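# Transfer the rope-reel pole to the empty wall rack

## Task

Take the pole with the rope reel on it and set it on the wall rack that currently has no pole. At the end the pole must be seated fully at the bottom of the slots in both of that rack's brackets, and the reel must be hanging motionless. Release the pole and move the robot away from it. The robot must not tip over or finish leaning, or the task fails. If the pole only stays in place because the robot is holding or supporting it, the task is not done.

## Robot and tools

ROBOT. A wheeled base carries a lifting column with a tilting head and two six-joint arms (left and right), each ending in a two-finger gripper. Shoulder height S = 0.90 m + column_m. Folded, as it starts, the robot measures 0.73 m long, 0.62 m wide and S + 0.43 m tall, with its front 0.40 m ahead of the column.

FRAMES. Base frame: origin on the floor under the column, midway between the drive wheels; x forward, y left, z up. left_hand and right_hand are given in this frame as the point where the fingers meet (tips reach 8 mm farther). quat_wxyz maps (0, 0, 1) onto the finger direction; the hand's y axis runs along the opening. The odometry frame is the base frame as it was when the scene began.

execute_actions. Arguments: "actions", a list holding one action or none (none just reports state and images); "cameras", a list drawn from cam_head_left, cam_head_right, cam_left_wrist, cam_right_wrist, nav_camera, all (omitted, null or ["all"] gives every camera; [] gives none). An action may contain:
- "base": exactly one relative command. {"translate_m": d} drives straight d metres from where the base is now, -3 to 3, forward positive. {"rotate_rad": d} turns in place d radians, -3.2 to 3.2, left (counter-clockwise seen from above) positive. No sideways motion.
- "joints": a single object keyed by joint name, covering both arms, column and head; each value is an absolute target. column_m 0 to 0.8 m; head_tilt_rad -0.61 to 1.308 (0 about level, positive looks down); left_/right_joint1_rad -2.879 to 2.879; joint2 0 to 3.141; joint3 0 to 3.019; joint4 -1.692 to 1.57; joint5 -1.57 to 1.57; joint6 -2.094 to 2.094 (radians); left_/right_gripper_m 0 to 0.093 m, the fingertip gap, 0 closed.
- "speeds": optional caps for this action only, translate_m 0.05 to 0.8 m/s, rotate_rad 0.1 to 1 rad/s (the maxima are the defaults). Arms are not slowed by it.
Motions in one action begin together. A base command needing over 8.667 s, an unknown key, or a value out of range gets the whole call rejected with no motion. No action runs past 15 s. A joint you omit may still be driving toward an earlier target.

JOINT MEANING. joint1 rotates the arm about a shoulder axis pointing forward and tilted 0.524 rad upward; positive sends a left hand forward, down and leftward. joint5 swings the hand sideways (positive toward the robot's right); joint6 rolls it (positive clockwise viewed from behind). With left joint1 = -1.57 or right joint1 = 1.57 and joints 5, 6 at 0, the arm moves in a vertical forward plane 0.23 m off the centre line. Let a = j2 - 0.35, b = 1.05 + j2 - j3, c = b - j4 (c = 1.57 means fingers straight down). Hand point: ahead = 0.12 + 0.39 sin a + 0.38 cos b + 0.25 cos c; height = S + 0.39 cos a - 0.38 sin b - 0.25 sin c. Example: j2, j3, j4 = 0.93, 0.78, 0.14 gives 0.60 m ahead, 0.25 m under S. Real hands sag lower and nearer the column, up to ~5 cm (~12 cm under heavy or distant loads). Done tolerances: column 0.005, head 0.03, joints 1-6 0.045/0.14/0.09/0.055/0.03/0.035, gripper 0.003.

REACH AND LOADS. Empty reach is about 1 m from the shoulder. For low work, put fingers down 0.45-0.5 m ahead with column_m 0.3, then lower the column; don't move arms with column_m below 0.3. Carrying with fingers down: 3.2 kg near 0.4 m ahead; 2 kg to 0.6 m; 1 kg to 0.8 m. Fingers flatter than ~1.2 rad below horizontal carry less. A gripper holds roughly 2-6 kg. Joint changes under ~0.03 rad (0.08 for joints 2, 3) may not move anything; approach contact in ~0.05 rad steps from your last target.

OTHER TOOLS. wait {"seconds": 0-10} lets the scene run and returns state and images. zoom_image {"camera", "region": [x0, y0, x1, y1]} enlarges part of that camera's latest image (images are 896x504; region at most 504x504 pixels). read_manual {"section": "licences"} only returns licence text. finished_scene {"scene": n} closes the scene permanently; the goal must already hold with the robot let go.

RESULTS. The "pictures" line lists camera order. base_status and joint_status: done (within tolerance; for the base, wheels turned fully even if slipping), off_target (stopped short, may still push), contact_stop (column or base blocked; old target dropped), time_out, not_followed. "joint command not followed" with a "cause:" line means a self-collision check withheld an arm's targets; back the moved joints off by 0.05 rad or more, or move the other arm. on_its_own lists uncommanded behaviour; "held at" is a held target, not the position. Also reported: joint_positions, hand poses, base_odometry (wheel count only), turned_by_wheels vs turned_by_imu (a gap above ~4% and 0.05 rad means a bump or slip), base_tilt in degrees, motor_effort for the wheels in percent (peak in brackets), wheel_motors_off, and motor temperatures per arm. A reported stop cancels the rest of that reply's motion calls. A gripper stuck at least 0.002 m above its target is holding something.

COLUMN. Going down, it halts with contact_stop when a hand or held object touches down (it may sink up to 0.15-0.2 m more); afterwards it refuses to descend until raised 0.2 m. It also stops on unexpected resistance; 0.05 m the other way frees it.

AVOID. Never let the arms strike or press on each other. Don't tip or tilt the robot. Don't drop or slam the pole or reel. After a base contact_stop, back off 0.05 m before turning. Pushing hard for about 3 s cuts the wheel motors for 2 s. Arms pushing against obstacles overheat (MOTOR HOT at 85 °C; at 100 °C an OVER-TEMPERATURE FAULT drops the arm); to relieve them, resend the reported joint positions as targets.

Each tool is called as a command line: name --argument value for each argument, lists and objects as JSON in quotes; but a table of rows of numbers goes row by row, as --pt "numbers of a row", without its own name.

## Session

execute_actions --actions '[{"joints":{"head_tilt_rad":0.3}}]' --cameras '["nav_camera"]'

execute_actions --actions '[{"base":{"rotate_rad":1.26}}]' --cameras '["nav_camera"]'

execute_actions --actions '[{"base":{"rotate_rad":1.26}}]' --cameras '["nav_camera"]'

execute_actions --actions '[{"base":{"rotate_rad":1.26}}]' --cameras '["nav_camera"]'

execute_actions --actions '[{"base":{"rotate_rad":1.26}}]' --cameras '["nav_camera"]'

Scene clock: 0.87 s.
Motor temperatures (°C, as the motors report them): left_arm=[25 29 27 26 24 27] | right_arm=[24 25 26 27 27 26]
base_odometry: x=+0.000 y=+0.000 heading=+0.000 (m, m, rad; odometry frame)
turned_by_wheels: +0.000 (rad since the last result)
turned_by_imu: +0.000 (rad since the last result)
base_tilt: forward=+0.3 right=+0.1 (deg)
base_status: not commanded
joint_positions: column_m=+0.557 head_tilt_rad=+0.319 left_joint1_rad=-1.571 left_joint2_rad=+0.895 left_joint3_rad=+0.392 left_joint4_rad=-0.949 left_joint5_rad=-0.026 left_joint6_rad=-0.078 left_gripper_m=+0.095 right_joint1_rad=+1.580 right_joint2_rad=+0.890 right_joint3_rad=+0.367 right_joint4_rad=-0.893 right_joint5_rad=-0.041 right_joint6_rad=+0.038 right_gripper_m=+0.094
joint_status: all done
wheel_motors_off: 0
motor_effort: left_wheel=+4(4) right_wheel=+0(0) (%)
left_hand: x=+0.1359 y=+0.2290 z=+1.2582 quat_wxyz=(+0.447, +0.029, -0.894, -0.029) (m; base frame)
right_hand: x=+0.1321 y=-0.2166 z=+1.2523 quat_wxyz=(+0.432, -0.022, -0.902, -0.013) (m; base frame)
pictures: nav_camera
Images, in order (width x height): nav_camera 896x504.

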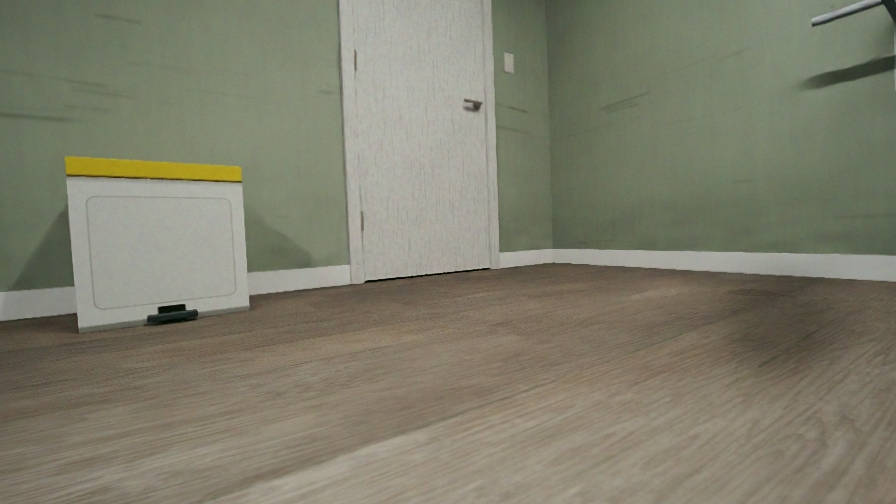

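Scene clock: 3.67 s.
Motor temperatures (°C, as the motors report them): left_arm=[25 30 27 26 24 27] | right_arm=[24 25 26 27 27 26]
base_odometry: x=+0.000 y=+0.000 heading=+1.259 (m, m, rad; odometry frame)
turned_by_wheels: +1.259 (rad since the last result)
turned_by_imu: +1.243 (rad since the last result)
base_tilt: forward=+0.2 right=+0.2 (deg)
base_status: done
joint_positions: column_m=+0.557 head_tilt_rad=+0.319 left_joint1_rad=-1.571 left_joint2_rad=+0.895 left_joint3_rad=+0.392 left_joint4_rad=-0.949 left_joint5_rad=-0.026 left_joint6_rad=-0.078 left_gripper_m=+0.095 right_joint1_rad=+1.580 right_joint2_rad=+0.890 right_joint3_rad=+0.367 right_joint4_rad=-0.893 right_joint5_rad=-0.041 right_joint6_rad=+0.038 right_gripper_m=+0.094
joint_status: not commanded
wheel_motors_off: 0
motor_effort: left_wheel=-4(48) right_wheel=+5(36) (%)
left_hand: x=+0.1359 y=+0.2290 z=+1.2582 quat_wxyz=(+0.447, +0.029, -0.894, -0.029) (m; base frame)
right_hand: x=+0.1321 y=-0.2166 z=+1.2523 quat_wxyz=(+0.432, -0.022, -0.902, -0.013) (m; base frame)
pictures: nav_camera
Images, in order (width x height): nav_camera 896x504.

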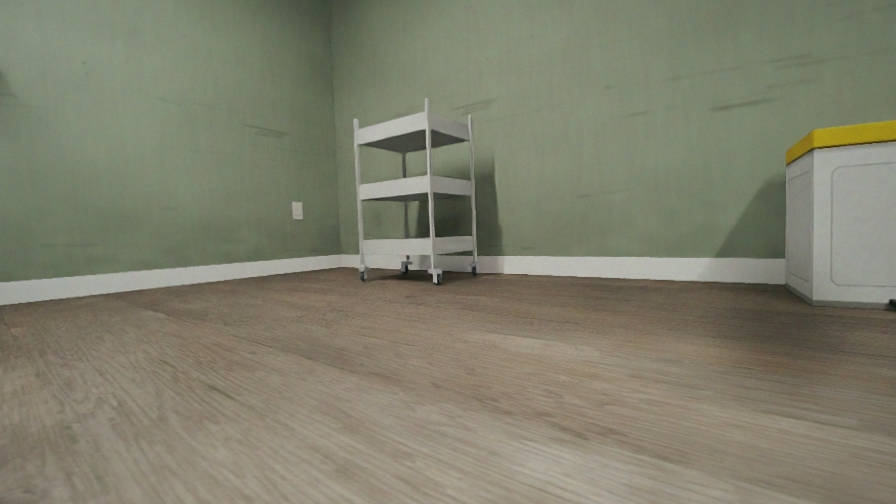

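Scene clock: 6.47 s.
Motor temperatures (°C, as the motors report them): left_arm=[25 30 27 26 24 27] | right_arm=[24 25 26 27 27 26]
base_odometry: x=+0.000 y=+0.000 heading=+2.518 (m, m, rad; odometry frame)
turned_by_wheels: +1.259 (rad since the last result)
turned_by_imu: +1.248 (rad since the last result)
base_tilt: forward=+0.2 right=+0.1 (deg)
base_status: done
joint_positions: column_m=+0.557 head_tilt_rad=+0.319 left_joint1_rad=-1.571 left_joint2_rad=+0.895 left_joint3_rad=+0.392 left_joint4_rad=-0.949 left_joint5_rad=-0.026 left_joint6_rad=-0.078 left_gripper_m=+0.095 right_joint1_rad=+1.580 right_joint2_rad=+0.890 right_joint3_rad=+0.367 right_joint4_rad=-0.893 right_joint5_rad=-0.041 right_joint6_rad=+0.038 right_gripper_m=+0.094
joint_status: not commanded
wheel_motors_off: 0
motor_effort: left_wheel=-4(28) right_wheel=+5(24) (%)
left_hand: x=+0.1359 y=+0.2290 z=+1.2582 quat_wxyz=(+0.447, +0.029, -0.894, -0.029) (m; base frame)
right_hand: x=+0.1321 y=-0.2166 z=+1.2523 quat_wxyz=(+0.432, -0.022, -0.902, -0.013) (m; base frame)
pictures: nav_camera
Images, in order (width x height): nav_camera 896x504.

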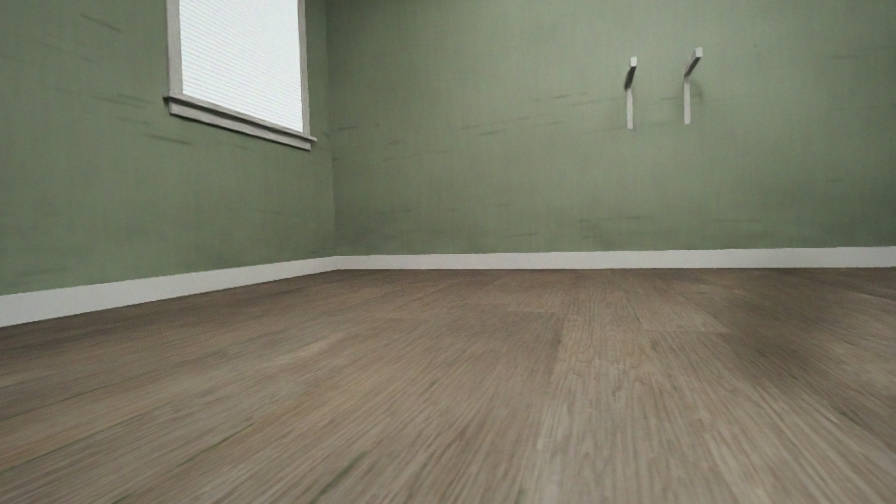

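Scene clock: 9.27 s.
Motor temperatures (°C, as the motors report them): left_arm=[25 30 27 26 24 27] | right_arm=[24 25 26 28 27 26]
base_odometry: x=+0.000 y=+0.000 heading=-2.506 (m, m, rad; odometry frame)
turned_by_wheels: +1.259 (rad since the last result)
turned_by_imu: +1.248 (rad since the last result)
base_tilt: forward=+0.2 right=+0.2 (deg)
base_status: done
joint_positions: column_m=+0.557 head_tilt_rad=+0.319 left_joint1_rad=-1.571 left_joint2_rad=+0.895 left_joint3_rad=+0.392 left_joint4_rad=-0.949 left_joint5_rad=-0.026 left_joint6_rad=-0.078 left_gripper_m=+0.095 right_joint1_rad=+1.580 right_joint2_rad=+0.890 right_joint3_rad=+0.367 right_joint4_rad=-0.893 right_joint5_rad=-0.041 right_joint6_rad=+0.038 right_gripper_m=+0.094
joint_status: not commanded
wheel_motors_off: 0
motor_effort: left_wheel=-4(25) right_wheel=+4(26) (%)
left_hand: x=+0.1359 y=+0.2290 z=+1.2582 quat_wxyz=(+0.447, +0.029, -0.894, -0.029) (m; base frame)
right_hand: x=+0.1321 y=-0.2166 z=+1.2523 quat_wxyz=(+0.432, -0.022, -0.902, -0.013) (m; base frame)
pictures: nav_camera
Images, in order (width x height): nav_camera 896x504.

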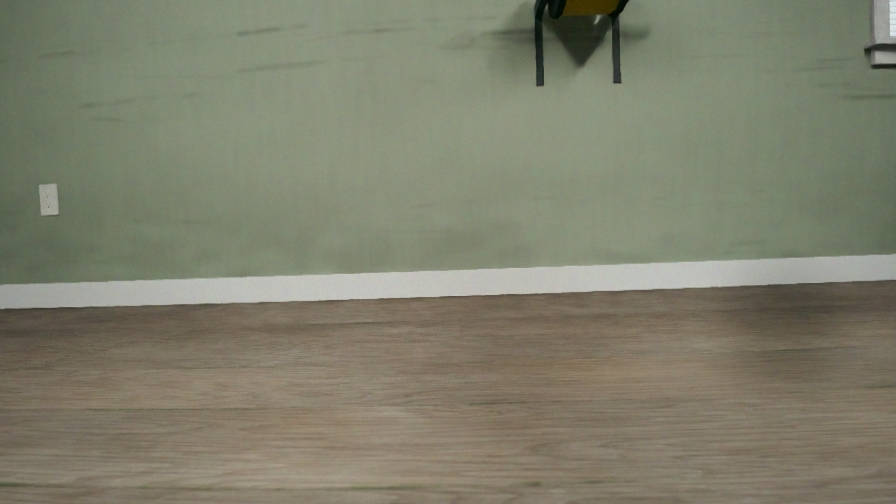

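Scene clock: 12.07 s.
Motor temperatures (°C, as the motors report them): left_arm=[25 30 27 26 24 27] | right_arm=[24 25 26 28 27 26]
base_odometry: x=+0.000 y=+0.000 heading=-1.247 (m, m, rad; odometry frame)
turned_by_wheels: +1.259 (rad since the last result)
turned_by_imu: +1.248 (rad since the last result)
base_tilt: forward=+0.2 right=+0.1 (deg)
base_status: done
joint_positions: column_m=+0.557 head_tilt_rad=+0.319 left_joint1_rad=-1.571 left_joint2_rad=+0.895 left_joint3_rad=+0.392 left_joint4_rad=-0.949 left_joint5_rad=-0.026 left_joint6_rad=-0.078 left_gripper_m=+0.095 right_joint1_rad=+1.580 right_joint2_rad=+0.890 right_joint3_rad=+0.367 right_joint4_rad=-0.893 right_joint5_rad=-0.041 right_joint6_rad=+0.038 right_gripper_m=+0.094
joint_status: not commanded
wheel_motors_off: 0
motor_effort: left_wheel=-5(27) right_wheel=+5(25) (%)
left_hand: x=+0.1359 y=+0.2290 z=+1.2582 quat_wxyz=(+0.447, +0.029, -0.894, -0.029) (m; base frame)
right_hand: x=+0.1321 y=-0.2166 z=+1.2523 quat_wxyz=(+0.432, -0.022, -0.902, -0.013) (m; base frame)
pictures: nav_camera
Images, in order (width x height): nav_camera 896x504.

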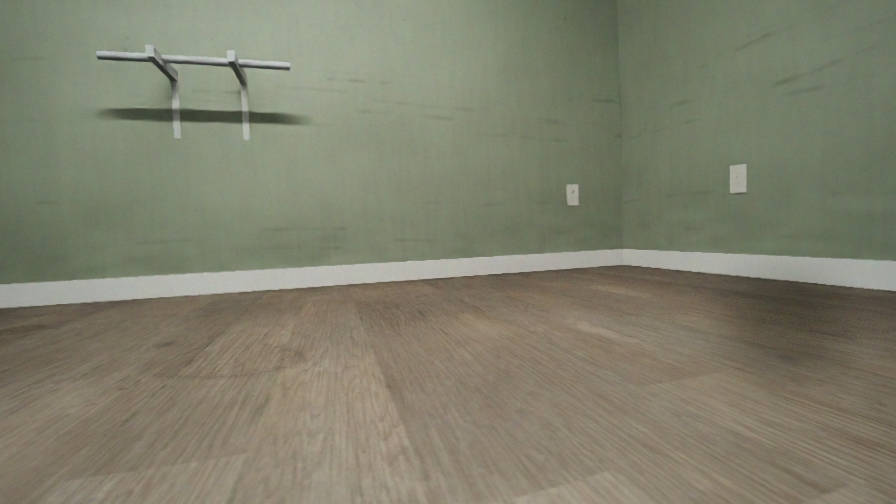

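execute_actions --actions '[{"base":{"rotate_rad":-1.75},"joints":{"column_m":0.34,"left_joint1_rad":-1.57,"left_joint2_rad":0.85,"left_joint3_rad":1.21,"left_joint4_rad":-0.88,"left_joint5_rad":0,"left_joint6_rad":1.57,"right_joint1_rad":1.57,"right_joint2_rad":0.85,"right_joint3_rad":1.21,"right_joint4_rad":-0.88,"right_joint5_rad":0,"right_joint6_rad":1.57,"head_tilt_rad":0.5}}]' --cameras '[]'

execute_actions --actions '[{"base":{"translate_m":0.95}}]' --cameras '[]'

execute_actions --actions '[{"base":{"rotate_rad":0.5}}]' --cameras '["cam_head_left","nav_camera"]'

Scene clock: 18.20 s.
Motor temperatures (°C, as the motors report them): left_arm=[25 30 27 26 24 27] | right_arm=[24 25 26 28 27 26]
base_odometry: x=+0.000 y=+0.000 heading=-2.996 (m, m, rad; odometry frame)
turned_by_wheels: -1.749 (rad since the last result)
turned_by_imu: -1.730 (rad since the last result)
base_tilt: forward=+0.2 right=+0.2 (deg)
base_status: done
joint_positions: column_m=+0.340 head_tilt_rad=+0.504 left_joint1_rad=-1.571 left_joint2_rad=+0.851 left_joint3_rad=+1.183 left_joint4_rad=-0.887 left_joint5_rad=-0.002 left_joint6_rad=+1.562 left_gripper_m=+0.095 right_joint1_rad=+1.576 right_joint2_rad=+0.853 right_joint3_rad=+1.186 right_joint4_rad=-0.880 right_joint5_rad=-0.004 right_joint6_rad=+1.561 right_gripper_m=+0.094
joint_status: all done
wheel_motors_off: 0
motor_effort: left_wheel=+4(45) right_wheel=-4(36) (%)
left_hand: x=+0.5904 y=+0.2248 z=+1.0825 quat_wxyz=(+0.012, -0.704, -0.710, +0.011) (m; base frame)
right_hand: x=+0.5937 y=-0.2226 z=+1.0827 quat_wxyz=(+0.011, -0.702, -0.712, +0.005) (m; base frame)
pictures: none
No camera images: the call's "cameras" was empty. Leave "cameras" out to get every camera's image.

Scene clock: 21.47 s.
Motor temperatures (°C, as the motors report them): left_arm=[25 30 28 26 24 27] | right_arm=[24 26 27 27 27 26]
base_odometry: x=-0.940 y=-0.137 heading=-2.997 (m, m, rad; odometry frame)
turned_by_wheels: +0.000 (rad since the last result)
turned_by_imu: -0.001 (rad since the last result)
base_tilt: forward=+0.2 right=+0.1 (deg)
base_status: done
joint_positions: column_m=+0.340 head_tilt_rad=+0.505 left_joint1_rad=-1.571 left_joint2_rad=+0.851 left_joint3_rad=+1.183 left_joint4_rad=-0.887 left_joint5_rad=-0.002 left_joint6_rad=+1.562 left_gripper_m=+0.095 right_joint1_rad=+1.576 right_joint2_rad=+0.853 right_joint3_rad=+1.186 right_joint4_rad=-0.880 right_joint5_rad=-0.004 right_joint6_rad=+1.561 right_gripper_m=+0.094
joint_status: not commanded
wheel_motors_off: 0
motor_effort: left_wheel=+0(50) right_wheel=+1(51) (%)
left_hand: x=+0.5904 y=+0.2248 z=+1.0825 quat_wxyz=(+0.012, -0.704, -0.710, +0.011) (m; base frame)
right_hand: x=+0.5937 y=-0.2226 z=+1.0827 quat_wxyz=(+0.011, -0.703, -0.712, +0.005) (m; base frame)
pictures: none
No camera images: the call's "cameras" was empty. Leave "cameras" out to get every camera's image.

Scene clock: 23.40 s.
Motor temperatures (°C, as the motors report them): left_arm=[25 31 28 26 24 27] | right_arm=[24 26 27 27 27 26]
base_odometry: x=-0.940 y=-0.137 heading=-2.498 (m, m, rad; odometry frame)
turned_by_wheels: +0.499 (rad since the last result)
turned_by_imu: +0.491 (rad since the last result)
base_tilt: forward=+0.2 right=+0.2 (deg)
base_status: done
joint_positions: column_m=+0.340 head_tilt_rad=+0.505 left_joint1_rad=-1.571 left_joint2_rad=+0.851 left_joint3_rad=+1.183 left_joint4_rad=-0.887 left_joint5_rad=-0.002 left_joint6_rad=+1.562 left_gripper_m=+0.095 right_joint1_rad=+1.576 right_joint2_rad=+0.853 right_joint3_rad=+1.186 right_joint4_rad=-0.880 right_joint5_rad=-0.003 right_joint6_rad=+1.561 right_gripper_m=+0.094
joint_status: not commanded
wheel_motors_off: 0
motor_effort: left_wheel=-5(54) right_wheel=+5(35) (%)
left_hand: x=+0.5904 y=+0.2248 z=+1.0825 quat_wxyz=(+0.012, -0.704, -0.710, +0.011) (m; base frame)
right_hand: x=+0.5937 y=-0.2229 z=+1.0827 quat_wxyz=(+0.011, -0.703, -0.711, +0.005) (m; base frame)
pictures: cam_head_left, nav_camera
camera_calibration (this result's frames):
cam_head_left: T_world_to_cam=[[-0.00813049, -0.999929, 0.00866653, 0.0416904], [-0.552443, -0.00273251, -0.833546, 1.13379], [0.833511, -0.0115649, -0.552382, 0.623412], [0, 0, 0, 1]] pos_world=[0.107073, 0.0519952, 1.28907]
Images, in order (width x height): cam_head_left 896x504, nav_camera 896x504.

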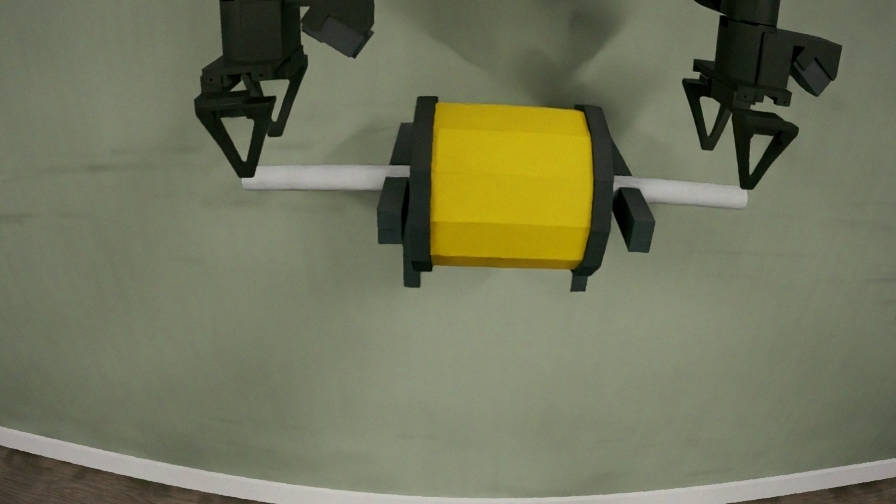

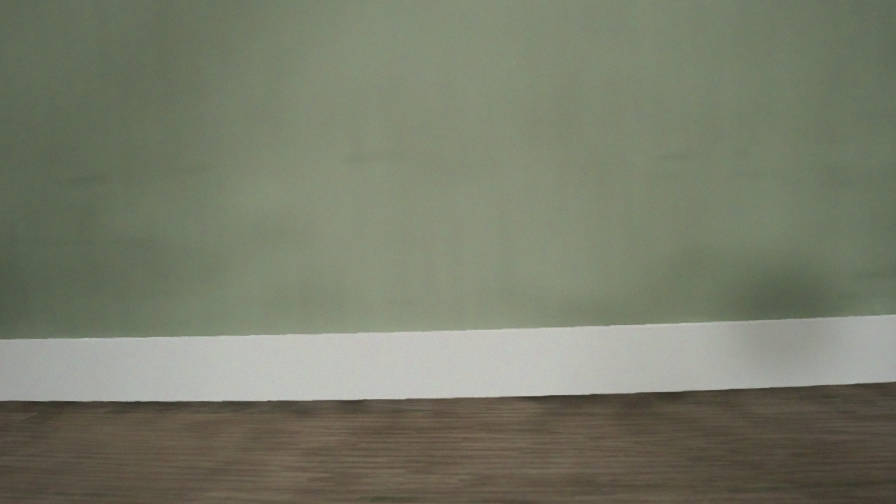

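Same as before.

execute_actions --actions '[{"base":{"translate_m":0.14}}]' --cameras '[]'

execute_actions --actions '[{"joints":{"column_m":0.24}}]' --cameras '["cam_left_wrist","cam_right_wrist"]'

Scene clock: 25.77 s.
Motor temperatures (°C, as the motors report them): left_arm=[25 31 29 26 24 27] | right_arm=[24 26 27 27 27 26]
base_odometry: x=-1.052 y=-0.221 heading=-2.496 (m, m, rad; odometry frame)
turned_by_wheels: +0.001 (rad since the last result)
turned_by_imu: +0.001 (rad since the last result)
base_tilt: forward=+0.2 right=+0.2 (deg)
base_status: done
joint_positions: column_m=+0.340 head_tilt_rad=+0.505 left_joint1_rad=-1.571 left_joint2_rad=+0.852 left_joint3_rad=+1.183 left_joint4_rad=-0.886 left_joint5_rad=-0.002 left_joint6_rad=+1.562 left_gripper_m=+0.095 right_joint1_rad=+1.576 right_joint2_rad=+0.853 right_joint3_rad=+1.187 right_joint4_rad=-0.880 right_joint5_rad=-0.003 right_joint6_rad=+1.561 right_gripper_m=+0.094
joint_status: not commanded
wheel_motors_off: 0
motor_effort: left_wheel=+2(49) right_wheel=-1(50) (%)
left_hand: x=+0.5906 y=+0.2248 z=+1.0824 quat_wxyz=(+0.012, -0.704, -0.710, +0.011) (m; base frame)
right_hand: x=+0.5939 y=-0.2229 z=+1.0828 quat_wxyz=(+0.011, -0.703, -0.711, +0.005) (m; base frame)
pictures: none
No camera images: the call's "cameras" was empty. Leave "cameras" out to get every camera's image.

Scene clock: 27.63 s.
Motor temperatures (°C, as the motors report them): left_arm=[25 31 29 26 24 27] | right_arm=[24 26 27 27 27 26]
base_odometry: x=-1.052 y=-0.221 heading=-2.496 (m, m, rad; odometry frame)
turned_by_wheels: +0.000 (rad since the last result)
turned_by_imu: +0.000 (rad since the last result)
base_tilt: forward=+0.2 right=+0.2 (deg)
base_status: not commanded
joint_positions: column_m=+0.240 head_tilt_rad=+0.505 left_joint1_rad=-1.571 left_joint2_rad=+0.851 left_joint3_rad=+1.183 left_joint4_rad=-0.886 left_joint5_rad=-0.002 left_joint6_rad=+1.562 left_gripper_m=+0.095 right_joint1_rad=+1.576 right_joint2_rad=+0.853 right_joint3_rad=+1.187 right_joint4_rad=-0.880 right_joint5_rad=-0.003 right_joint6_rad=+1.561 right_gripper_m=+0.094
joint_status: all done
wheel_motors_off: 0
motor_effort: left_wheel=+2(3) right_wheel=-1(1) (%)
left_hand: x=+0.5907 y=+0.2248 z=+0.9826 quat_wxyz=(+0.012, -0.704, -0.710, +0.010) (m; base frame)
right_hand: x=+0.5939 y=-0.2229 z=+0.9829 quat_wxyz=(+0.011, -0.703, -0.711, +0.005) (m; base frame)
pictures: cam_left_wrist, cam_right_wrist
camera_calibration (this result's frames):
cam_left_wrist: T_world_to_cam=[[-0.999385, -0.00887601, 0.0339095, 0.555069], [0.012684, 0.810272, 0.585917, -0.760606], [-0.0326765, 0.585987, -0.809661, 0.808665], [0, 0, 0, 1]] pos_world=[0.590799, 0.147357, 1.08157]
cam_right_wrist: T_world_to_cam=[[-0.999347, -0.0123701, 0.0339483, 0.555366], [0.00983172, 0.811019, 0.584938, -0.395728], [-0.0347684, 0.584889, -0.810368, 1.06827], [0, 0, 0, 1]] pos_world=[0.596036, -0.297005, 1.07831]
Images, in order (width x height): cam_left_wrist 896x504, cam_right_wrist 896x504.

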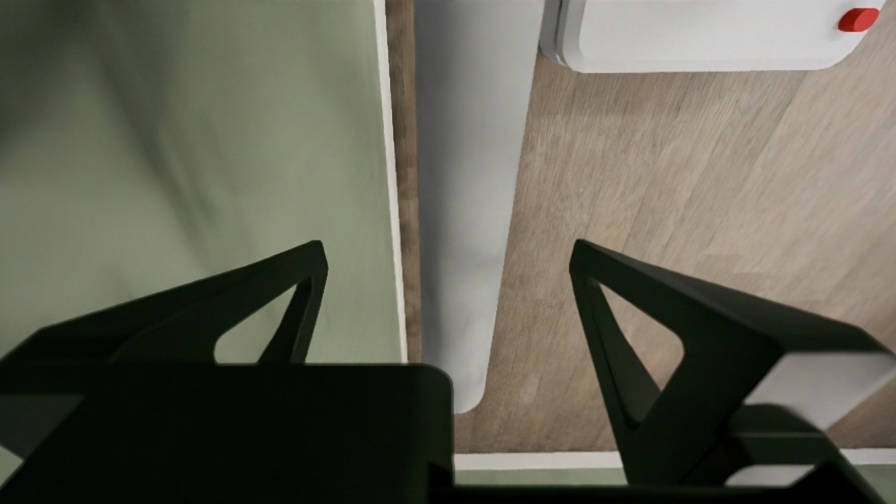

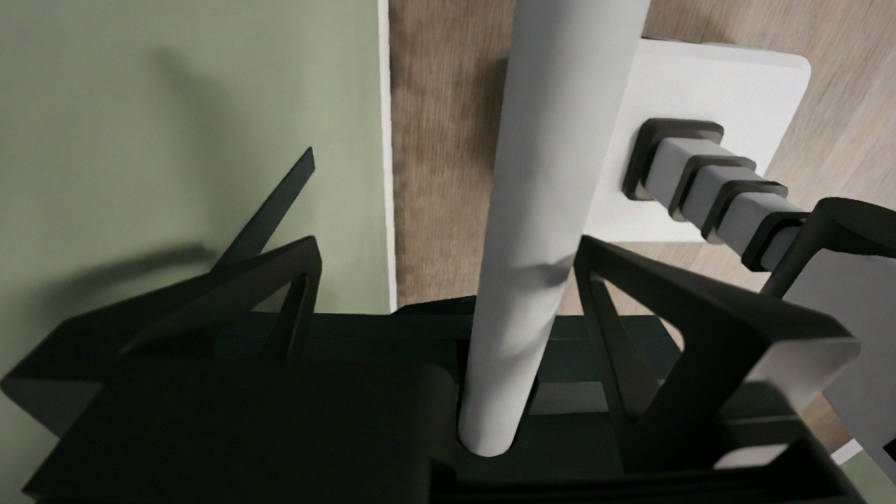

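execute_actions --actions '[{"joints":{"left_gripper_m":0.0,"right_gripper_m":0.0}}]' --cameras '[]'

execute_actions --actions '[{"joints":{"column_m":0.42}}]' --cameras '[]'

execute_actions --actions '[{"base":{"translate_m":-1.47}}]' --cameras '[]'

execute_actions --actions '[{"base":{"rotate_rad":-1.57},"speeds":{"rotate_rad":0.6},"joints":{"head_tilt_rad":0.2}}]' --cameras '["cam_head_left","nav_camera"]'

Scene clock: 30.13 s.
Motor temperatures (°C, as the motors report them): left_arm=[25 31 29 26 24 27] | right_arm=[24 26 27 27 27 26]
base_odometry: x=-1.052 y=-0.221 heading=-2.496 (m, m, rad; odometry frame)
turned_by_wheels: +0.000 (rad since the last result)
turned_by_imu: -0.001 (rad since the last result)
base_tilt: forward=+0.1 right=+0.1 (deg)
base_status: not commanded
joint_positions: column_m=+0.240 head_tilt_rad=+0.505 left_joint1_rad=-1.571 left_joint2_rad=+0.852 left_joint3_rad=+1.183 left_joint4_rad=-0.890 left_joint5_rad=-0.002 left_joint6_rad=+1.569 left_gripper_m=+0.029 right_joint1_rad=+1.576 right_joint2_rad=+0.852 right_joint3_rad=+1.179 right_joint4_rad=-0.948 right_joint5_rad=+0.000 right_joint6_rad=+1.577 right_gripper_m=+0.028
joint_status: left_gripper_m off_target (ended at +0.029, target +0.000); right_gripper_m off_target (ended at +0.028, target +0.000)
wheel_motors_off: 0
motor_effort: left_wheel=+5(11) right_wheel=+3(9) (%)
left_hand: x=+0.5897 y=+0.2248 z=+0.9825 quat_wxyz=(+0.013, -0.706, -0.708, +0.012) (m; base frame)
right_hand: x=+0.5736 y=-0.2234 z=+0.9820 quat_wxyz=(+0.036, -0.707, -0.705, +0.033) (m; base frame)
pictures: none
No camera images: the call's "cameras" was empty. Leave "cameras" out to get every camera's image.

Scene clock: 33.07 s.
Motor temperatures (°C, as the motors report them): left_arm=[25 31 29 26 24 27] | right_arm=[24 26 28 28 27 26]
base_odometry: x=-1.052 y=-0.221 heading=-2.496 (m, m, rad; odometry frame)
turned_by_wheels: +0.000 (rad since the last result)
turned_by_imu: -0.001 (rad since the last result)
base_tilt: forward=+0.2 right=+0.2 (deg)
base_status: not commanded
joint_positions: column_m=+0.420 head_tilt_rad=+0.505 left_joint1_rad=-1.571 left_joint2_rad=+0.891 left_joint3_rad=+1.183 left_joint4_rad=-0.878 left_joint5_rad=-0.003 left_joint6_rad=+1.560 left_gripper_m=+0.029 right_joint1_rad=+1.576 right_joint2_rad=+0.909 right_joint3_rad=+1.179 right_joint4_rad=-0.899 right_joint5_rad=+0.000 right_joint6_rad=+1.567 right_gripper_m=+0.028
joint_status: all done
wheel_motors_off: 0
motor_effort: left_wheel=+4(6) right_wheel=-1(3) (%)
left_hand: x=+0.5860 y=+0.2250 z=+1.1441 quat_wxyz=(+0.023, -0.703, -0.711, +0.021) (m; base frame)
right_hand: x=+0.5757 y=-0.2233 z=+1.1352 quat_wxyz=(+0.039, -0.704, -0.708, +0.035) (m; base frame)
pictures: none
No camera images: the call's "cameras" was empty. Leave "cameras" out to get every camera's image.

Scene clock: 37.17 s.
Motor temperatures (°C, as the motors report them): left_arm=[25 32 30 26 24 27] | right_arm=[24 27 28 27 27 26]
base_odometry: x=+0.122 y=+0.663 heading=-2.495 (m, m, rad; odometry frame)
turned_by_wheels: +0.001 (rad since the last result)
turned_by_imu: +0.000 (rad since the last result)
base_tilt: forward=+0.2 right=+0.2 (deg)
base_status: done
joint_positions: column_m=+0.420 head_tilt_rad=+0.505 left_joint1_rad=-1.571 left_joint2_rad=+0.891 left_joint3_rad=+1.183 left_joint4_rad=-0.872 left_joint5_rad=-0.004 left_joint6_rad=+1.559 left_gripper_m=+0.029 right_joint1_rad=+1.576 right_joint2_rad=+0.909 right_joint3_rad=+1.179 right_joint4_rad=-0.891 right_joint5_rad=+0.000 right_joint6_rad=+1.567 right_gripper_m=+0.028
joint_status: not commanded
wheel_motors_off: 0
motor_effort: left_wheel=+2(67) right_wheel=-2(53) (%)
left_hand: x=+0.5874 y=+0.2251 z=+1.1439 quat_wxyz=(+0.021, -0.703, -0.711, +0.019) (m; base frame)
right_hand: x=+0.5777 y=-0.2233 z=+1.1350 quat_wxyz=(+0.036, -0.704, -0.709, +0.033) (m; base frame)
pictures: none
No camera images: the call's "cameras" was empty. Leave "cameras" out to get every camera's image.

Scene clock: 40.93 s.
Motor temperatures (°C, as the motors report them): left_arm=[25 32 30 26 24 27] | right_arm=[24 27 28 27 27 26]
base_odometry: x=+0.122 y=+0.663 heading=+2.219 (m, m, rad; odometry frame)
turned_by_wheels: -1.569 (rad since the last result)
turned_by_imu: -1.554 (rad since the last result)
base_tilt: forward=+0.3 right=+0.1 (deg)
base_status: done
joint_positions: column_m=+0.420 head_tilt_rad=+0.220 left_joint1_rad=-1.570 left_joint2_rad=+0.891 left_joint3_rad=+1.183 left_joint4_rad=-0.872 left_joint5_rad=-0.003 left_joint6_rad=+1.559 left_gripper_m=+0.029 right_joint1_rad=+1.576 right_joint2_rad=+0.909 right_joint3_rad=+1.179 right_joint4_rad=-0.891 right_joint5_rad=-0.003 right_joint6_rad=+1.567 right_gripper_m=+0.028
joint_status: all done
wheel_motors_off: 0
motor_effort: left_wheel=+4(56) right_wheel=-5(41) (%)
left_hand: x=+0.5874 y=+0.2255 z=+1.1439 quat_wxyz=(+0.022, -0.702, -0.711, +0.019) (m; base frame)
right_hand: x=+0.5777 y=-0.2229 z=+1.1350 quat_wxyz=(+0.037, -0.704, -0.708, +0.032) (m; base frame)
pictures: cam_head_left, nav_camera
camera_calibration (this result's frames):
cam_head_left: T_world_to_cam=[[-0.0102385, -0.999929, 0.00603208, 0.0448075], [-0.295902, -0.00273251, -0.955214, 1.35858], [0.955163, -0.0115649, -0.295853, 0.300789], [0, 0, 0, 1]] pos_world=[0.115164, 0.0519952, 1.38646]
Images, in order (width x height): cam_head_left 896x504, nav_camera 896x504.

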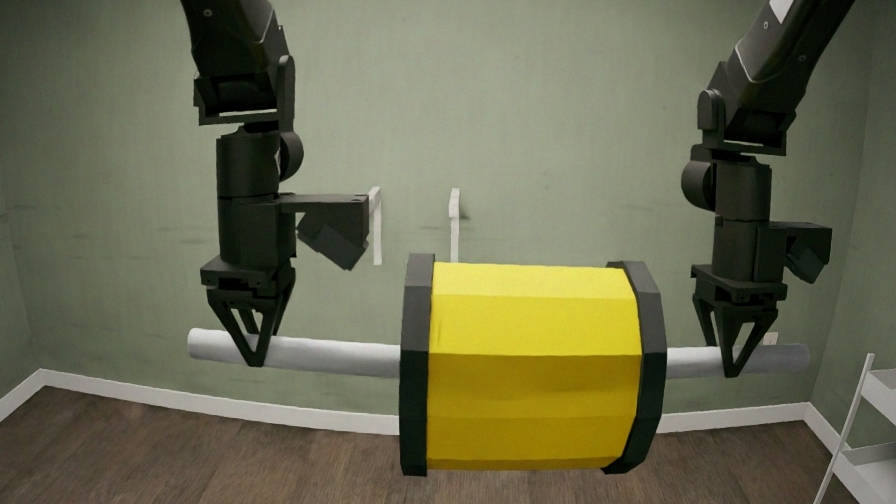

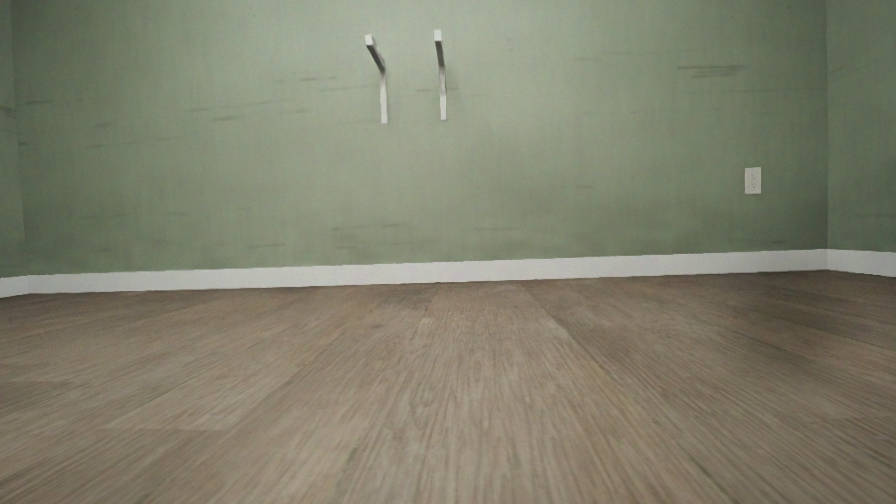

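execute_actions --actions '[{"base":{"rotate_rad":0.14}}]' --cameras '[]'

execute_actions --actions '[{"base":{"translate_m":1.0}}]' --cameras '[]'

execute_actions --actions '[{"base":{"rotate_rad":-0.14}}]' --cameras '[]'

execute_actions --actions '[{"base":{"translate_m":0.36}}]' --cameras '["cam_right_wrist","cam_left_wrist"]'

Scene clock: 43.40 s.
Motor temperatures (°C, as the motors report them): left_arm=[25 32 30 26 24 27] | right_arm=[24 27 28 27 27 26]
base_odometry: x=+0.122 y=+0.663 heading=+2.358 (m, m, rad; odometry frame)
turned_by_wheels: +0.139 (rad since the last result)
turned_by_imu: +0.138 (rad since the last result)
base_tilt: forward=+0.3 right=+0.2 (deg)
base_status: done
joint_positions: column_m=+0.420 head_tilt_rad=+0.220 left_joint1_rad=-1.570 left_joint2_rad=+0.891 left_joint3_rad=+1.183 left_joint4_rad=-0.872 left_joint5_rad=-0.004 left_joint6_rad=+1.559 left_gripper_m=+0.029 right_joint1_rad=+1.575 right_joint2_rad=+0.909 right_joint3_rad=+1.179 right_joint4_rad=-0.891 right_joint5_rad=-0.005 right_joint6_rad=+1.567 right_gripper_m=+0.028
joint_status: not commanded
wheel_motors_off: 0
motor_effort: left_wheel=-5(18) right_wheel=+6(28) (%)
left_hand: x=+0.5874 y=+0.2257 z=+1.1439 quat_wxyz=(+0.022, -0.702, -0.711, +0.018) (m; base frame)
right_hand: x=+0.5777 y=-0.2227 z=+1.1350 quat_wxyz=(+0.038, -0.704, -0.708, +0.031) (m; base frame)
pictures: none
No camera images: the call's "cameras" was empty. Leave "cameras" out to get every camera's image.

Scene clock: 46.97 s.
Motor temperatures (°C, as the motors report them): left_arm=[25 33 30 26 24 27] | right_arm=[24 27 28 27 27 26]
base_odometry: x=-0.586 y=+1.370 heading=+2.356 (m, m, rad; odometry frame)
turned_by_wheels: -0.002 (rad since the last result)
turned_by_imu: -0.003 (rad since the last result)
base_tilt: forward=+0.2 right=+0.1 (deg)
base_status: done
joint_positions: column_m=+0.420 head_tilt_rad=+0.219 left_joint1_rad=-1.570 left_joint2_rad=+0.891 left_joint3_rad=+1.183 left_joint4_rad=-0.869 left_joint5_rad=-0.004 left_joint6_rad=+1.559 left_gripper_m=+0.029 right_joint1_rad=+1.575 right_joint2_rad=+0.909 right_joint3_rad=+1.179 right_joint4_rad=-0.888 right_joint5_rad=-0.005 right_joint6_rad=+1.567 right_gripper_m=+0.028
joint_status: not commanded
wheel_motors_off: 0
motor_effort: left_wheel=-4(48) right_wheel=+3(64) (%)
left_hand: x=+0.5883 y=+0.2257 z=+1.1436 quat_wxyz=(+0.021, -0.702, -0.711, +0.017) (m; base frame)
right_hand: x=+0.5784 y=-0.2227 z=+1.1350 quat_wxyz=(+0.037, -0.704, -0.708, +0.030) (m; base frame)
pictures: none
No camera images: the call's "cameras" was empty. Leave "cameras" out to get every camera's image.

Scene clock: 48.13 s.
Motor temperatures (°C, as the motors report them): left_arm=[25 33 30 26 24 27] | right_arm=[24 28 28 27 27 26]
base_odometry: x=-0.586 y=+1.370 heading=+2.218 (m, m, rad; odometry frame)
turned_by_wheels: -0.138 (rad since the last result)
turned_by_imu: -0.136 (rad since the last result)
base_tilt: forward=+0.1 right=+0.1 (deg)
base_status: done
joint_positions: column_m=+0.420 head_tilt_rad=+0.219 left_joint1_rad=-1.569 left_joint2_rad=+0.891 left_joint3_rad=+1.183 left_joint4_rad=-0.869 left_joint5_rad=-0.002 left_joint6_rad=+1.559 left_gripper_m=+0.029 right_joint1_rad=+1.575 right_joint2_rad=+0.909 right_joint3_rad=+1.179 right_joint4_rad=-0.888 right_joint5_rad=-0.004 right_joint6_rad=+1.567 right_gripper_m=+0.028
joint_status: not commanded
wheel_motors_off: 0
motor_effort: left_wheel=+1(41) right_wheel=+0(52) (%)
left_hand: x=+0.5883 y=+0.2255 z=+1.1436 quat_wxyz=(+0.020, -0.702, -0.711, +0.018) (m; base frame)
right_hand: x=+0.5784 y=-0.2232 z=+1.1350 quat_wxyz=(+0.036, -0.704, -0.708, +0.031) (m; base frame)
pictures: none
No camera images: the call's "cameras" was empty. Leave "cameras" out to get every camera's image.

Scene clock: 50.50 s.
Motor temperatures (°C, as the motors report them): left_arm=[25 33 30 26 24 27] | right_arm=[24 28 28 27 27 26]
base_odometry: x=-0.803 y=+1.657 heading=+2.217 (m, m, rad; odometry frame)
turned_by_wheels: -0.001 (rad since the last result)
turned_by_imu: -0.002 (rad since the last result)
base_tilt: forward=+0.2 right=+0.1 (deg)
base_status: done
joint_positions: column_m=+0.420 head_tilt_rad=+0.219 left_joint1_rad=-1.569 left_joint2_rad=+0.892 left_joint3_rad=+1.183 left_joint4_rad=-0.867 left_joint5_rad=-0.002 left_joint6_rad=+1.559 left_gripper_m=+0.029 right_joint1_rad=+1.575 right_joint2_rad=+0.909 right_joint3_rad=+1.179 right_joint4_rad=-0.887 right_joint5_rad=-0.004 right_joint6_rad=+1.567 right_gripper_m=+0.028
joint_status: not commanded
wheel_motors_off: 0
motor_effort: left_wheel=-2(39) right_wheel=+1(57) (%)
left_hand: x=+0.5886 y=+0.2255 z=+1.1433 quat_wxyz=(+0.020, -0.702, -0.711, +0.017) (m; base frame)
right_hand: x=+0.5787 y=-0.2232 z=+1.1349 quat_wxyz=(+0.035, -0.704, -0.709, +0.030) (m; base frame)
pictures: cam_left_wrist, cam_right_wrist
camera_calibration (this result's frames):
cam_left_wrist: T_world_to_cam=[[-0.998409, -0.0131411, 0.0548398, 0.524048], [0.0215933, 0.809264, 0.587048, -0.861569], [-0.0520943, 0.587298, -0.807693, 0.947146], [0, 0, 0, 1]] pos_world=[0.591159, 0.147867, 1.24205]
cam_right_wrist: T_world_to_cam=[[-0.994517, -0.0062872, 0.104386, 0.453574], [0.055928, 0.811465, 0.581719, -0.507148], [-0.0883628, 0.584367, -0.806664, 1.21779], [0, 0, 0, 1]] pos_world=[0.587058, -0.29725, 1.23001]
Images, in order (width x height): cam_left_wrist 896x504, cam_right_wrist 896x504.

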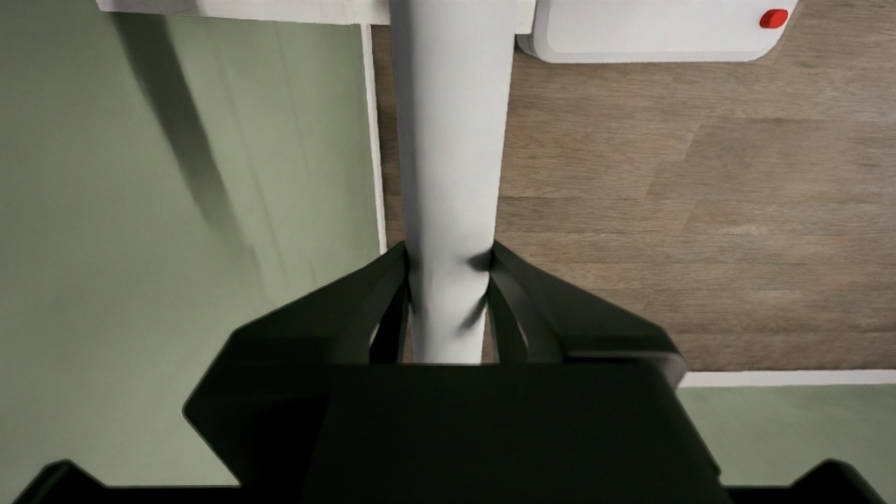

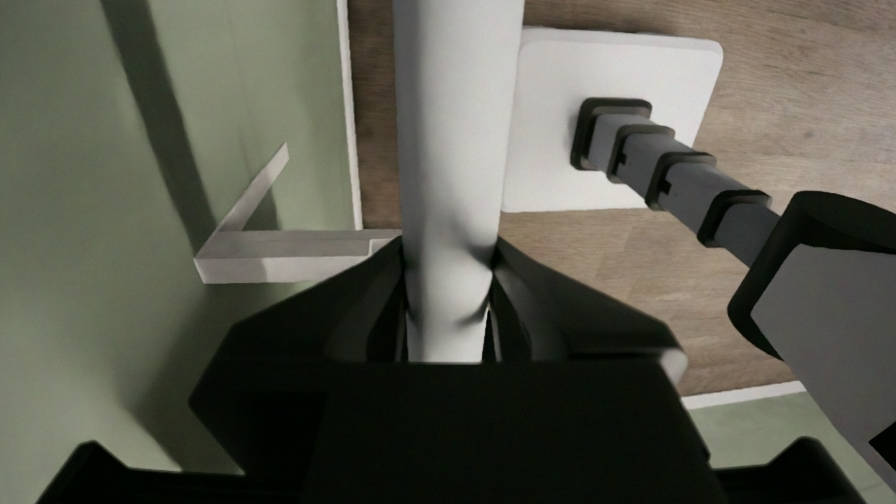

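execute_actions --actions '[{"base":{"translate_m":0.03}}]' --cameras '[]'

execute_actions --actions '[{"joints":{"column_m":0.24}}]' --cameras '[]'

execute_actions --actions '[{"joints":{"left_gripper_m":0.09,"right_gripper_m":0.09}}]' --cameras '[]'

execute_actions --actions '[{"joints":{"column_m":0.4}}]' --cameras '[]'

execute_actions --actions '[{"base":{"translate_m":-0.4}}]' --cameras '["cam_head_left"]'

Scene clock: 52.90 s.
Motor temperatures (°C, as the motors report them): left_arm=[25 33 30 26 24 27] | right_arm=[24 28 28 27 27 26]
base_odometry: x=-0.821 y=+1.681 heading=+2.217 (m, m, rad; odometry frame)
turned_by_wheels: +0.000 (rad since the last result)
turned_by_imu: -0.001 (rad since the last result)
base_tilt: forward=+0.1 right=+0.3 (deg)
base_status: done
joint_positions: column_m=+0.420 head_tilt_rad=+0.219 left_joint1_rad=-1.569 left_joint2_rad=+0.894 left_joint3_rad=+1.183 left_joint4_rad=-0.865 left_joint5_rad=-0.002 left_joint6_rad=+1.559 left_gripper_m=+0.029 right_joint1_rad=+1.575 right_joint2_rad=+0.909 right_joint3_rad=+1.179 right_joint4_rad=-0.885 right_joint5_rad=-0.004 right_joint6_rad=+1.567 right_gripper_m=+0.028
joint_status: not commanded
wheel_motors_off: 0
motor_effort: left_wheel=-1(31) right_wheel=+1(28) (%)
left_hand: x=+0.5887 y=+0.2255 z=+1.1422 quat_wxyz=(+0.020, -0.702, -0.711, +0.017) (m; base frame)
right_hand: x=+0.5790 y=-0.2232 z=+1.1347 quat_wxyz=(+0.035, -0.704, -0.709, +0.030) (m; base frame)
pictures: none
No camera images: the call's "cameras" was empty. Leave "cameras" out to get every camera's image.

Scene clock: 55.17 s.
Motor temperatures (°C, as the motors report them): left_arm=[25 33 30 26 24 27] | right_arm=[24 28 29 27 27 26]
base_odometry: x=-0.821 y=+1.681 heading=+2.217 (m, m, rad; odometry frame)
turned_by_wheels: +0.000 (rad since the last result)
turned_by_imu: +0.000 (rad since the last result)
base_tilt: forward=+0.2 right=+0.2 (deg)
base_status: not commanded
joint_positions: column_m=+0.290 head_tilt_rad=+0.219 left_joint1_rad=-1.561 left_joint2_rad=+0.817 left_joint3_rad=+1.186 left_joint4_rad=-0.876 left_joint5_rad=-0.009 left_joint6_rad=+1.555 left_gripper_m=+0.029 right_joint1_rad=+1.587 right_joint2_rad=+0.722 right_joint3_rad=+1.200 right_joint4_rad=-0.943 right_joint5_rad=-0.023 right_joint6_rad=+1.571 right_gripper_m=+0.028
joint_status: column_m contact_stop (moved -0.130 of -0.180)
wheel_motors_off: 0
on_its_own: column_m is held at +0.290, not at your +0.240, since a contact_stop
motor_effort: left_wheel=+7(7) right_wheel=+1(2) (%)
left_hand: x=+0.6002 y=+0.2296 z=+1.0501 quat_wxyz=(+0.000, -0.700, -0.714, -0.012) (m; base frame)
right_hand: x=+0.6014 y=-0.2161 z=+1.0990 quat_wxyz=(-0.008, -0.704, -0.709, -0.034) (m; base frame)
pictures: none
No camera images: the call's "cameras" was empty. Leave "cameras" out to get every camera's image.

not run: a stop came earlier in this reply.

not run: a stop came earlier in this reply.

not run: a stop came earlier in this reply.

execute_actions --actions '[{"joints":{"head_tilt_rad":0.6}}]' --cameras '["cam_head_left","cam_right_wrist"]'

Scene clock: 58.50 s.
Motor temperatures (°C, as the motors report them): left_arm=[25 33 30 26 24 27] | right_arm=[24 27 29 28 27 26]
base_odometry: x=-0.821 y=+1.681 heading=+2.217 (m, m, rad; odometry frame)
turned_by_wheels: +0.000 (rad since the last result)
turned_by_imu: -0.001 (rad since the last result)
base_tilt: forward=+0.2 right=+0.2 (deg)
base_status: not commanded
joint_positions: column_m=+0.290 head_tilt_rad=+0.603 left_joint1_rad=-1.561 left_joint2_rad=+0.817 left_joint3_rad=+1.186 left_joint4_rad=-0.876 left_joint5_rad=-0.009 left_joint6_rad=+1.555 left_gripper_m=+0.029 right_joint1_rad=+1.587 right_joint2_rad=+0.722 right_joint3_rad=+1.200 right_joint4_rad=-0.943 right_joint5_rad=-0.023 right_joint6_rad=+1.571 right_gripper_m=+0.028
joint_status: all done
wheel_motors_off: 0
on_its_own: column_m is held at +0.290, not at your +0.240, since a contact_stop
motor_effort: left_wheel=+7(7) right_wheel=+1(2) (%)
left_hand: x=+0.6002 y=+0.2296 z=+1.0501 quat_wxyz=(+0.000, -0.700, -0.714, -0.012) (m; base frame)
right_hand: x=+0.6014 y=-0.2161 z=+1.0990 quat_wxyz=(-0.008, -0.704, -0.709, -0.034) (m; base frame)
pictures: cam_head_left, cam_right_wrist
camera_calibration (this result's frames):
cam_head_left: T_world_to_cam=[[-0.00723668, -0.999929, 0.00942572, 0.0411095], [-0.631912, -0.00273251, -0.775035, 1.02149], [0.775006, -0.0115649, -0.631847, 0.700173], [0, 0, 0, 1]] pos_world=[0.103151, 0.0519952, 1.23371]
cam_right_wrist: T_world_to_cam=[[-0.998879, -0.00683358, -0.0468502, 0.64862], [-0.0339227, 0.793594, 0.607502, -0.471403], [0.0330286, 0.60841, -0.792936, 1.10383], [0, 0, 0, 1]] pos_world=[0.595443, -0.293046, 1.19203]
Images, in order (width x height): cam_head_left 896x504, cam_right_wrist 896x504.

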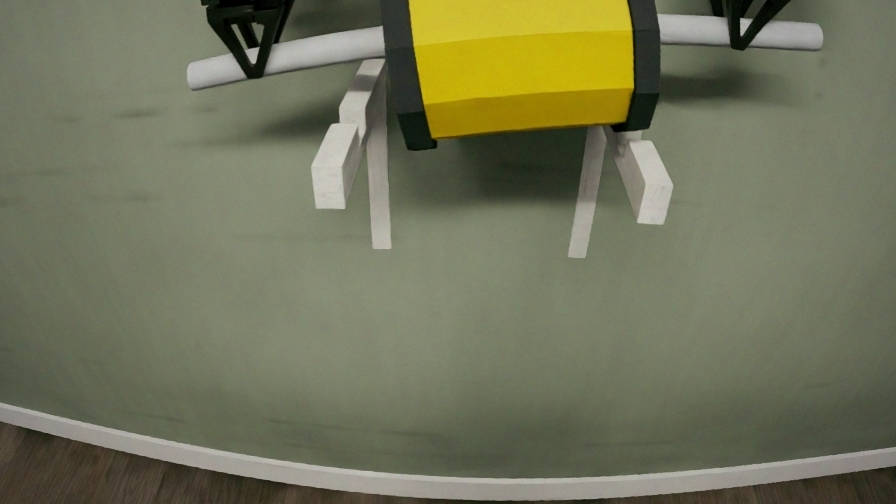

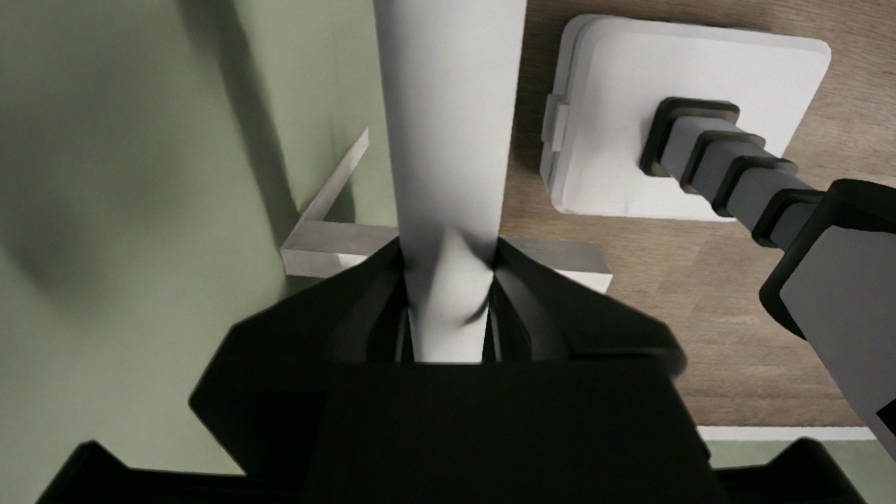

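execute_actions --actions '[{"joints":{"column_m":0.5}}]' --cameras '[]'

execute_actions --actions '[{"joints":{"left_joint1_rad":-1.49,"right_joint1_rad":1.65}}]' --cameras '[]'

execute_actions --actions '[{"joints":{"column_m":0.24}}]' --cameras '["cam_head_left"]'

Scene clock: 62.83 s.
Motor temperatures (°C, as the motors report them): left_arm=[25 33 30 26 24 27] | right_arm=[24 27 28 28 27 26]
base_odometry: x=-0.821 y=+1.681 heading=+2.217 (m, m, rad; odometry frame)
turned_by_wheels: +0.000 (rad since the last result)
turned_by_imu: -0.001 (rad since the last result)
base_tilt: forward=+0.2 right=+0.1 (deg)
base_status: not commanded
joint_positions: column_m=+0.500 head_tilt_rad=+0.604 left_joint1_rad=-1.564 left_joint2_rad=+0.902 left_joint3_rad=+1.186 left_joint4_rad=-0.876 left_joint5_rad=-0.006 left_joint6_rad=+1.545 left_gripper_m=+0.029 right_joint1_rad=+1.581 right_joint2_rad=+0.886 right_joint3_rad=+1.200 right_joint4_rad=-0.886 right_joint5_rad=-0.010 right_joint6_rad=+1.562 right_gripper_m=+0.028
joint_status: all done
wheel_motors_off: 0
motor_effort: left_wheel=+2(7) right_wheel=+0(2) (%)
left_hand: x=+0.5863 y=+0.2285 z=+1.2195 quat_wxyz=(+0.029, -0.696, -0.717, +0.019) (m; base frame)
right_hand: x=+0.5937 y=-0.2196 z=+1.2309 quat_wxyz=(+0.024, -0.702, -0.712, +0.010) (m; base frame)
pictures: none
No camera images: the call's "cameras" was empty. Leave "cameras" out to get every camera's image.

Scene clock: 63.63 s.
Motor temperatures (°C, as the motors report them): left_arm=[25 33 30 26 24 27] | right_arm=[24 27 28 28 27 26]
base_odometry: x=-0.821 y=+1.681 heading=+2.217 (m, m, rad; odometry frame)
turned_by_wheels: +0.000 (rad since the last result)
turned_by_imu: +0.000 (rad since the last result)
base_tilt: forward=+0.2 right=+0.1 (deg)
base_status: not commanded
joint_positions: column_m=+0.500 head_tilt_rad=+0.604 left_joint1_rad=-1.492 left_joint2_rad=+0.902 left_joint3_rad=+1.186 left_joint4_rad=-0.876 left_joint5_rad=+0.005 left_joint6_rad=+1.575 left_gripper_m=+0.029 right_joint1_rad=+1.652 right_joint2_rad=+0.896 right_joint3_rad=+1.200 right_joint4_rad=-0.877 right_joint5_rad=+0.001 right_joint6_rad=+1.592 right_gripper_m=+0.028
joint_status: all done
wheel_motors_off: 0
motor_effort: left_wheel=+0(1) right_wheel=+0(0) (%)
left_hand: x=+0.5857 y=+0.2560 z=+1.2205 quat_wxyz=(+0.046, -0.693, -0.720, +0.002) (m; base frame)
right_hand: x=+0.5936 y=-0.1924 z=+1.2276 quat_wxyz=(+0.042, -0.699, -0.714, -0.006) (m; base frame)
pictures: none
No camera images: the call's "cameras" was empty. Leave "cameras" out to get every camera's image.

Scene clock: 67.57 s.
Motor temperatures (°C, as the motors report them): left_arm=[25 33 30 26 24 27] | right_arm=[24 27 28 28 27 26]
base_odometry: x=-0.821 y=+1.681 heading=+2.217 (m, m, rad; odometry frame)
turned_by_wheels: +0.000 (rad since the last result)
turned_by_imu: -0.001 (rad since the last result)
base_tilt: forward=+0.2 right=+0.2 (deg)
base_status: not commanded
joint_positions: column_m=+0.240 head_tilt_rad=+0.604 left_joint1_rad=-1.492 left_joint2_rad=+0.867 left_joint3_rad=+1.186 left_joint4_rad=-0.883 left_joint5_rad=+0.012 left_joint6_rad=+1.575 left_gripper_m=+0.029 right_joint1_rad=+1.655 right_joint2_rad=+0.795 right_joint3_rad=+1.200 right_joint4_rad=-0.917 right_joint5_rad=-0.007 right_joint6_rad=+1.592 right_gripper_m=+0.028
joint_status: all done
wheel_motors_off: 0
motor_effort: left_wheel=+3(4) right_wheel=+1(2) (%)
left_hand: x=+0.5902 y=+0.2539 z=+0.9774 quat_wxyz=(+0.034, -0.693, -0.720, -0.006) (m; base frame)
right_hand: x=+0.5990 y=-0.1930 z=+1.0155 quat_wxyz=(+0.025, -0.699, -0.714, -0.032) (m; base frame)
pictures: cam_head_left
camera_calibration (this result's frames):
cam_head_left: T_world_to_cam=[[-0.00723147, -0.999929, 0.00942971, 0.0415762], [-0.63234, -0.00273251, -0.774686, 0.982283], [0.774657, -0.0115649, -0.632275, 0.669084], [0, 0, 0, 1]] pos_world=[0.103127, 0.0519952, 1.18361]
Images, in order (width x height): cam_head_left 896x504.

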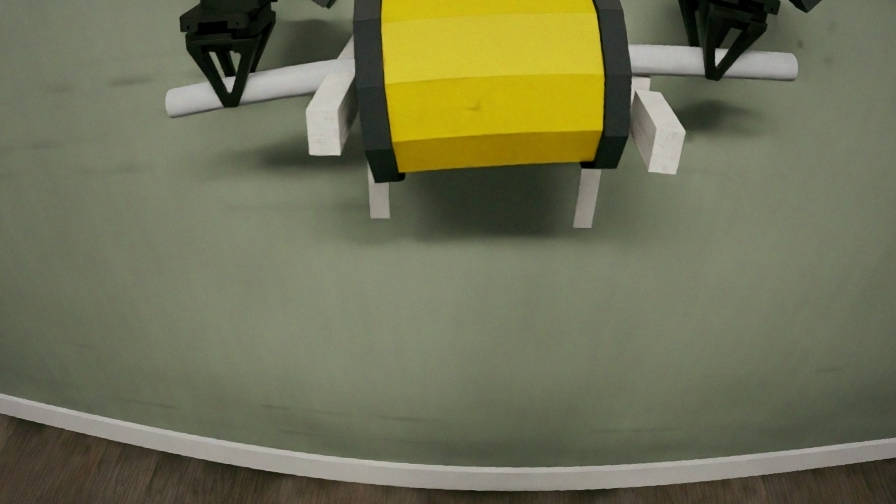

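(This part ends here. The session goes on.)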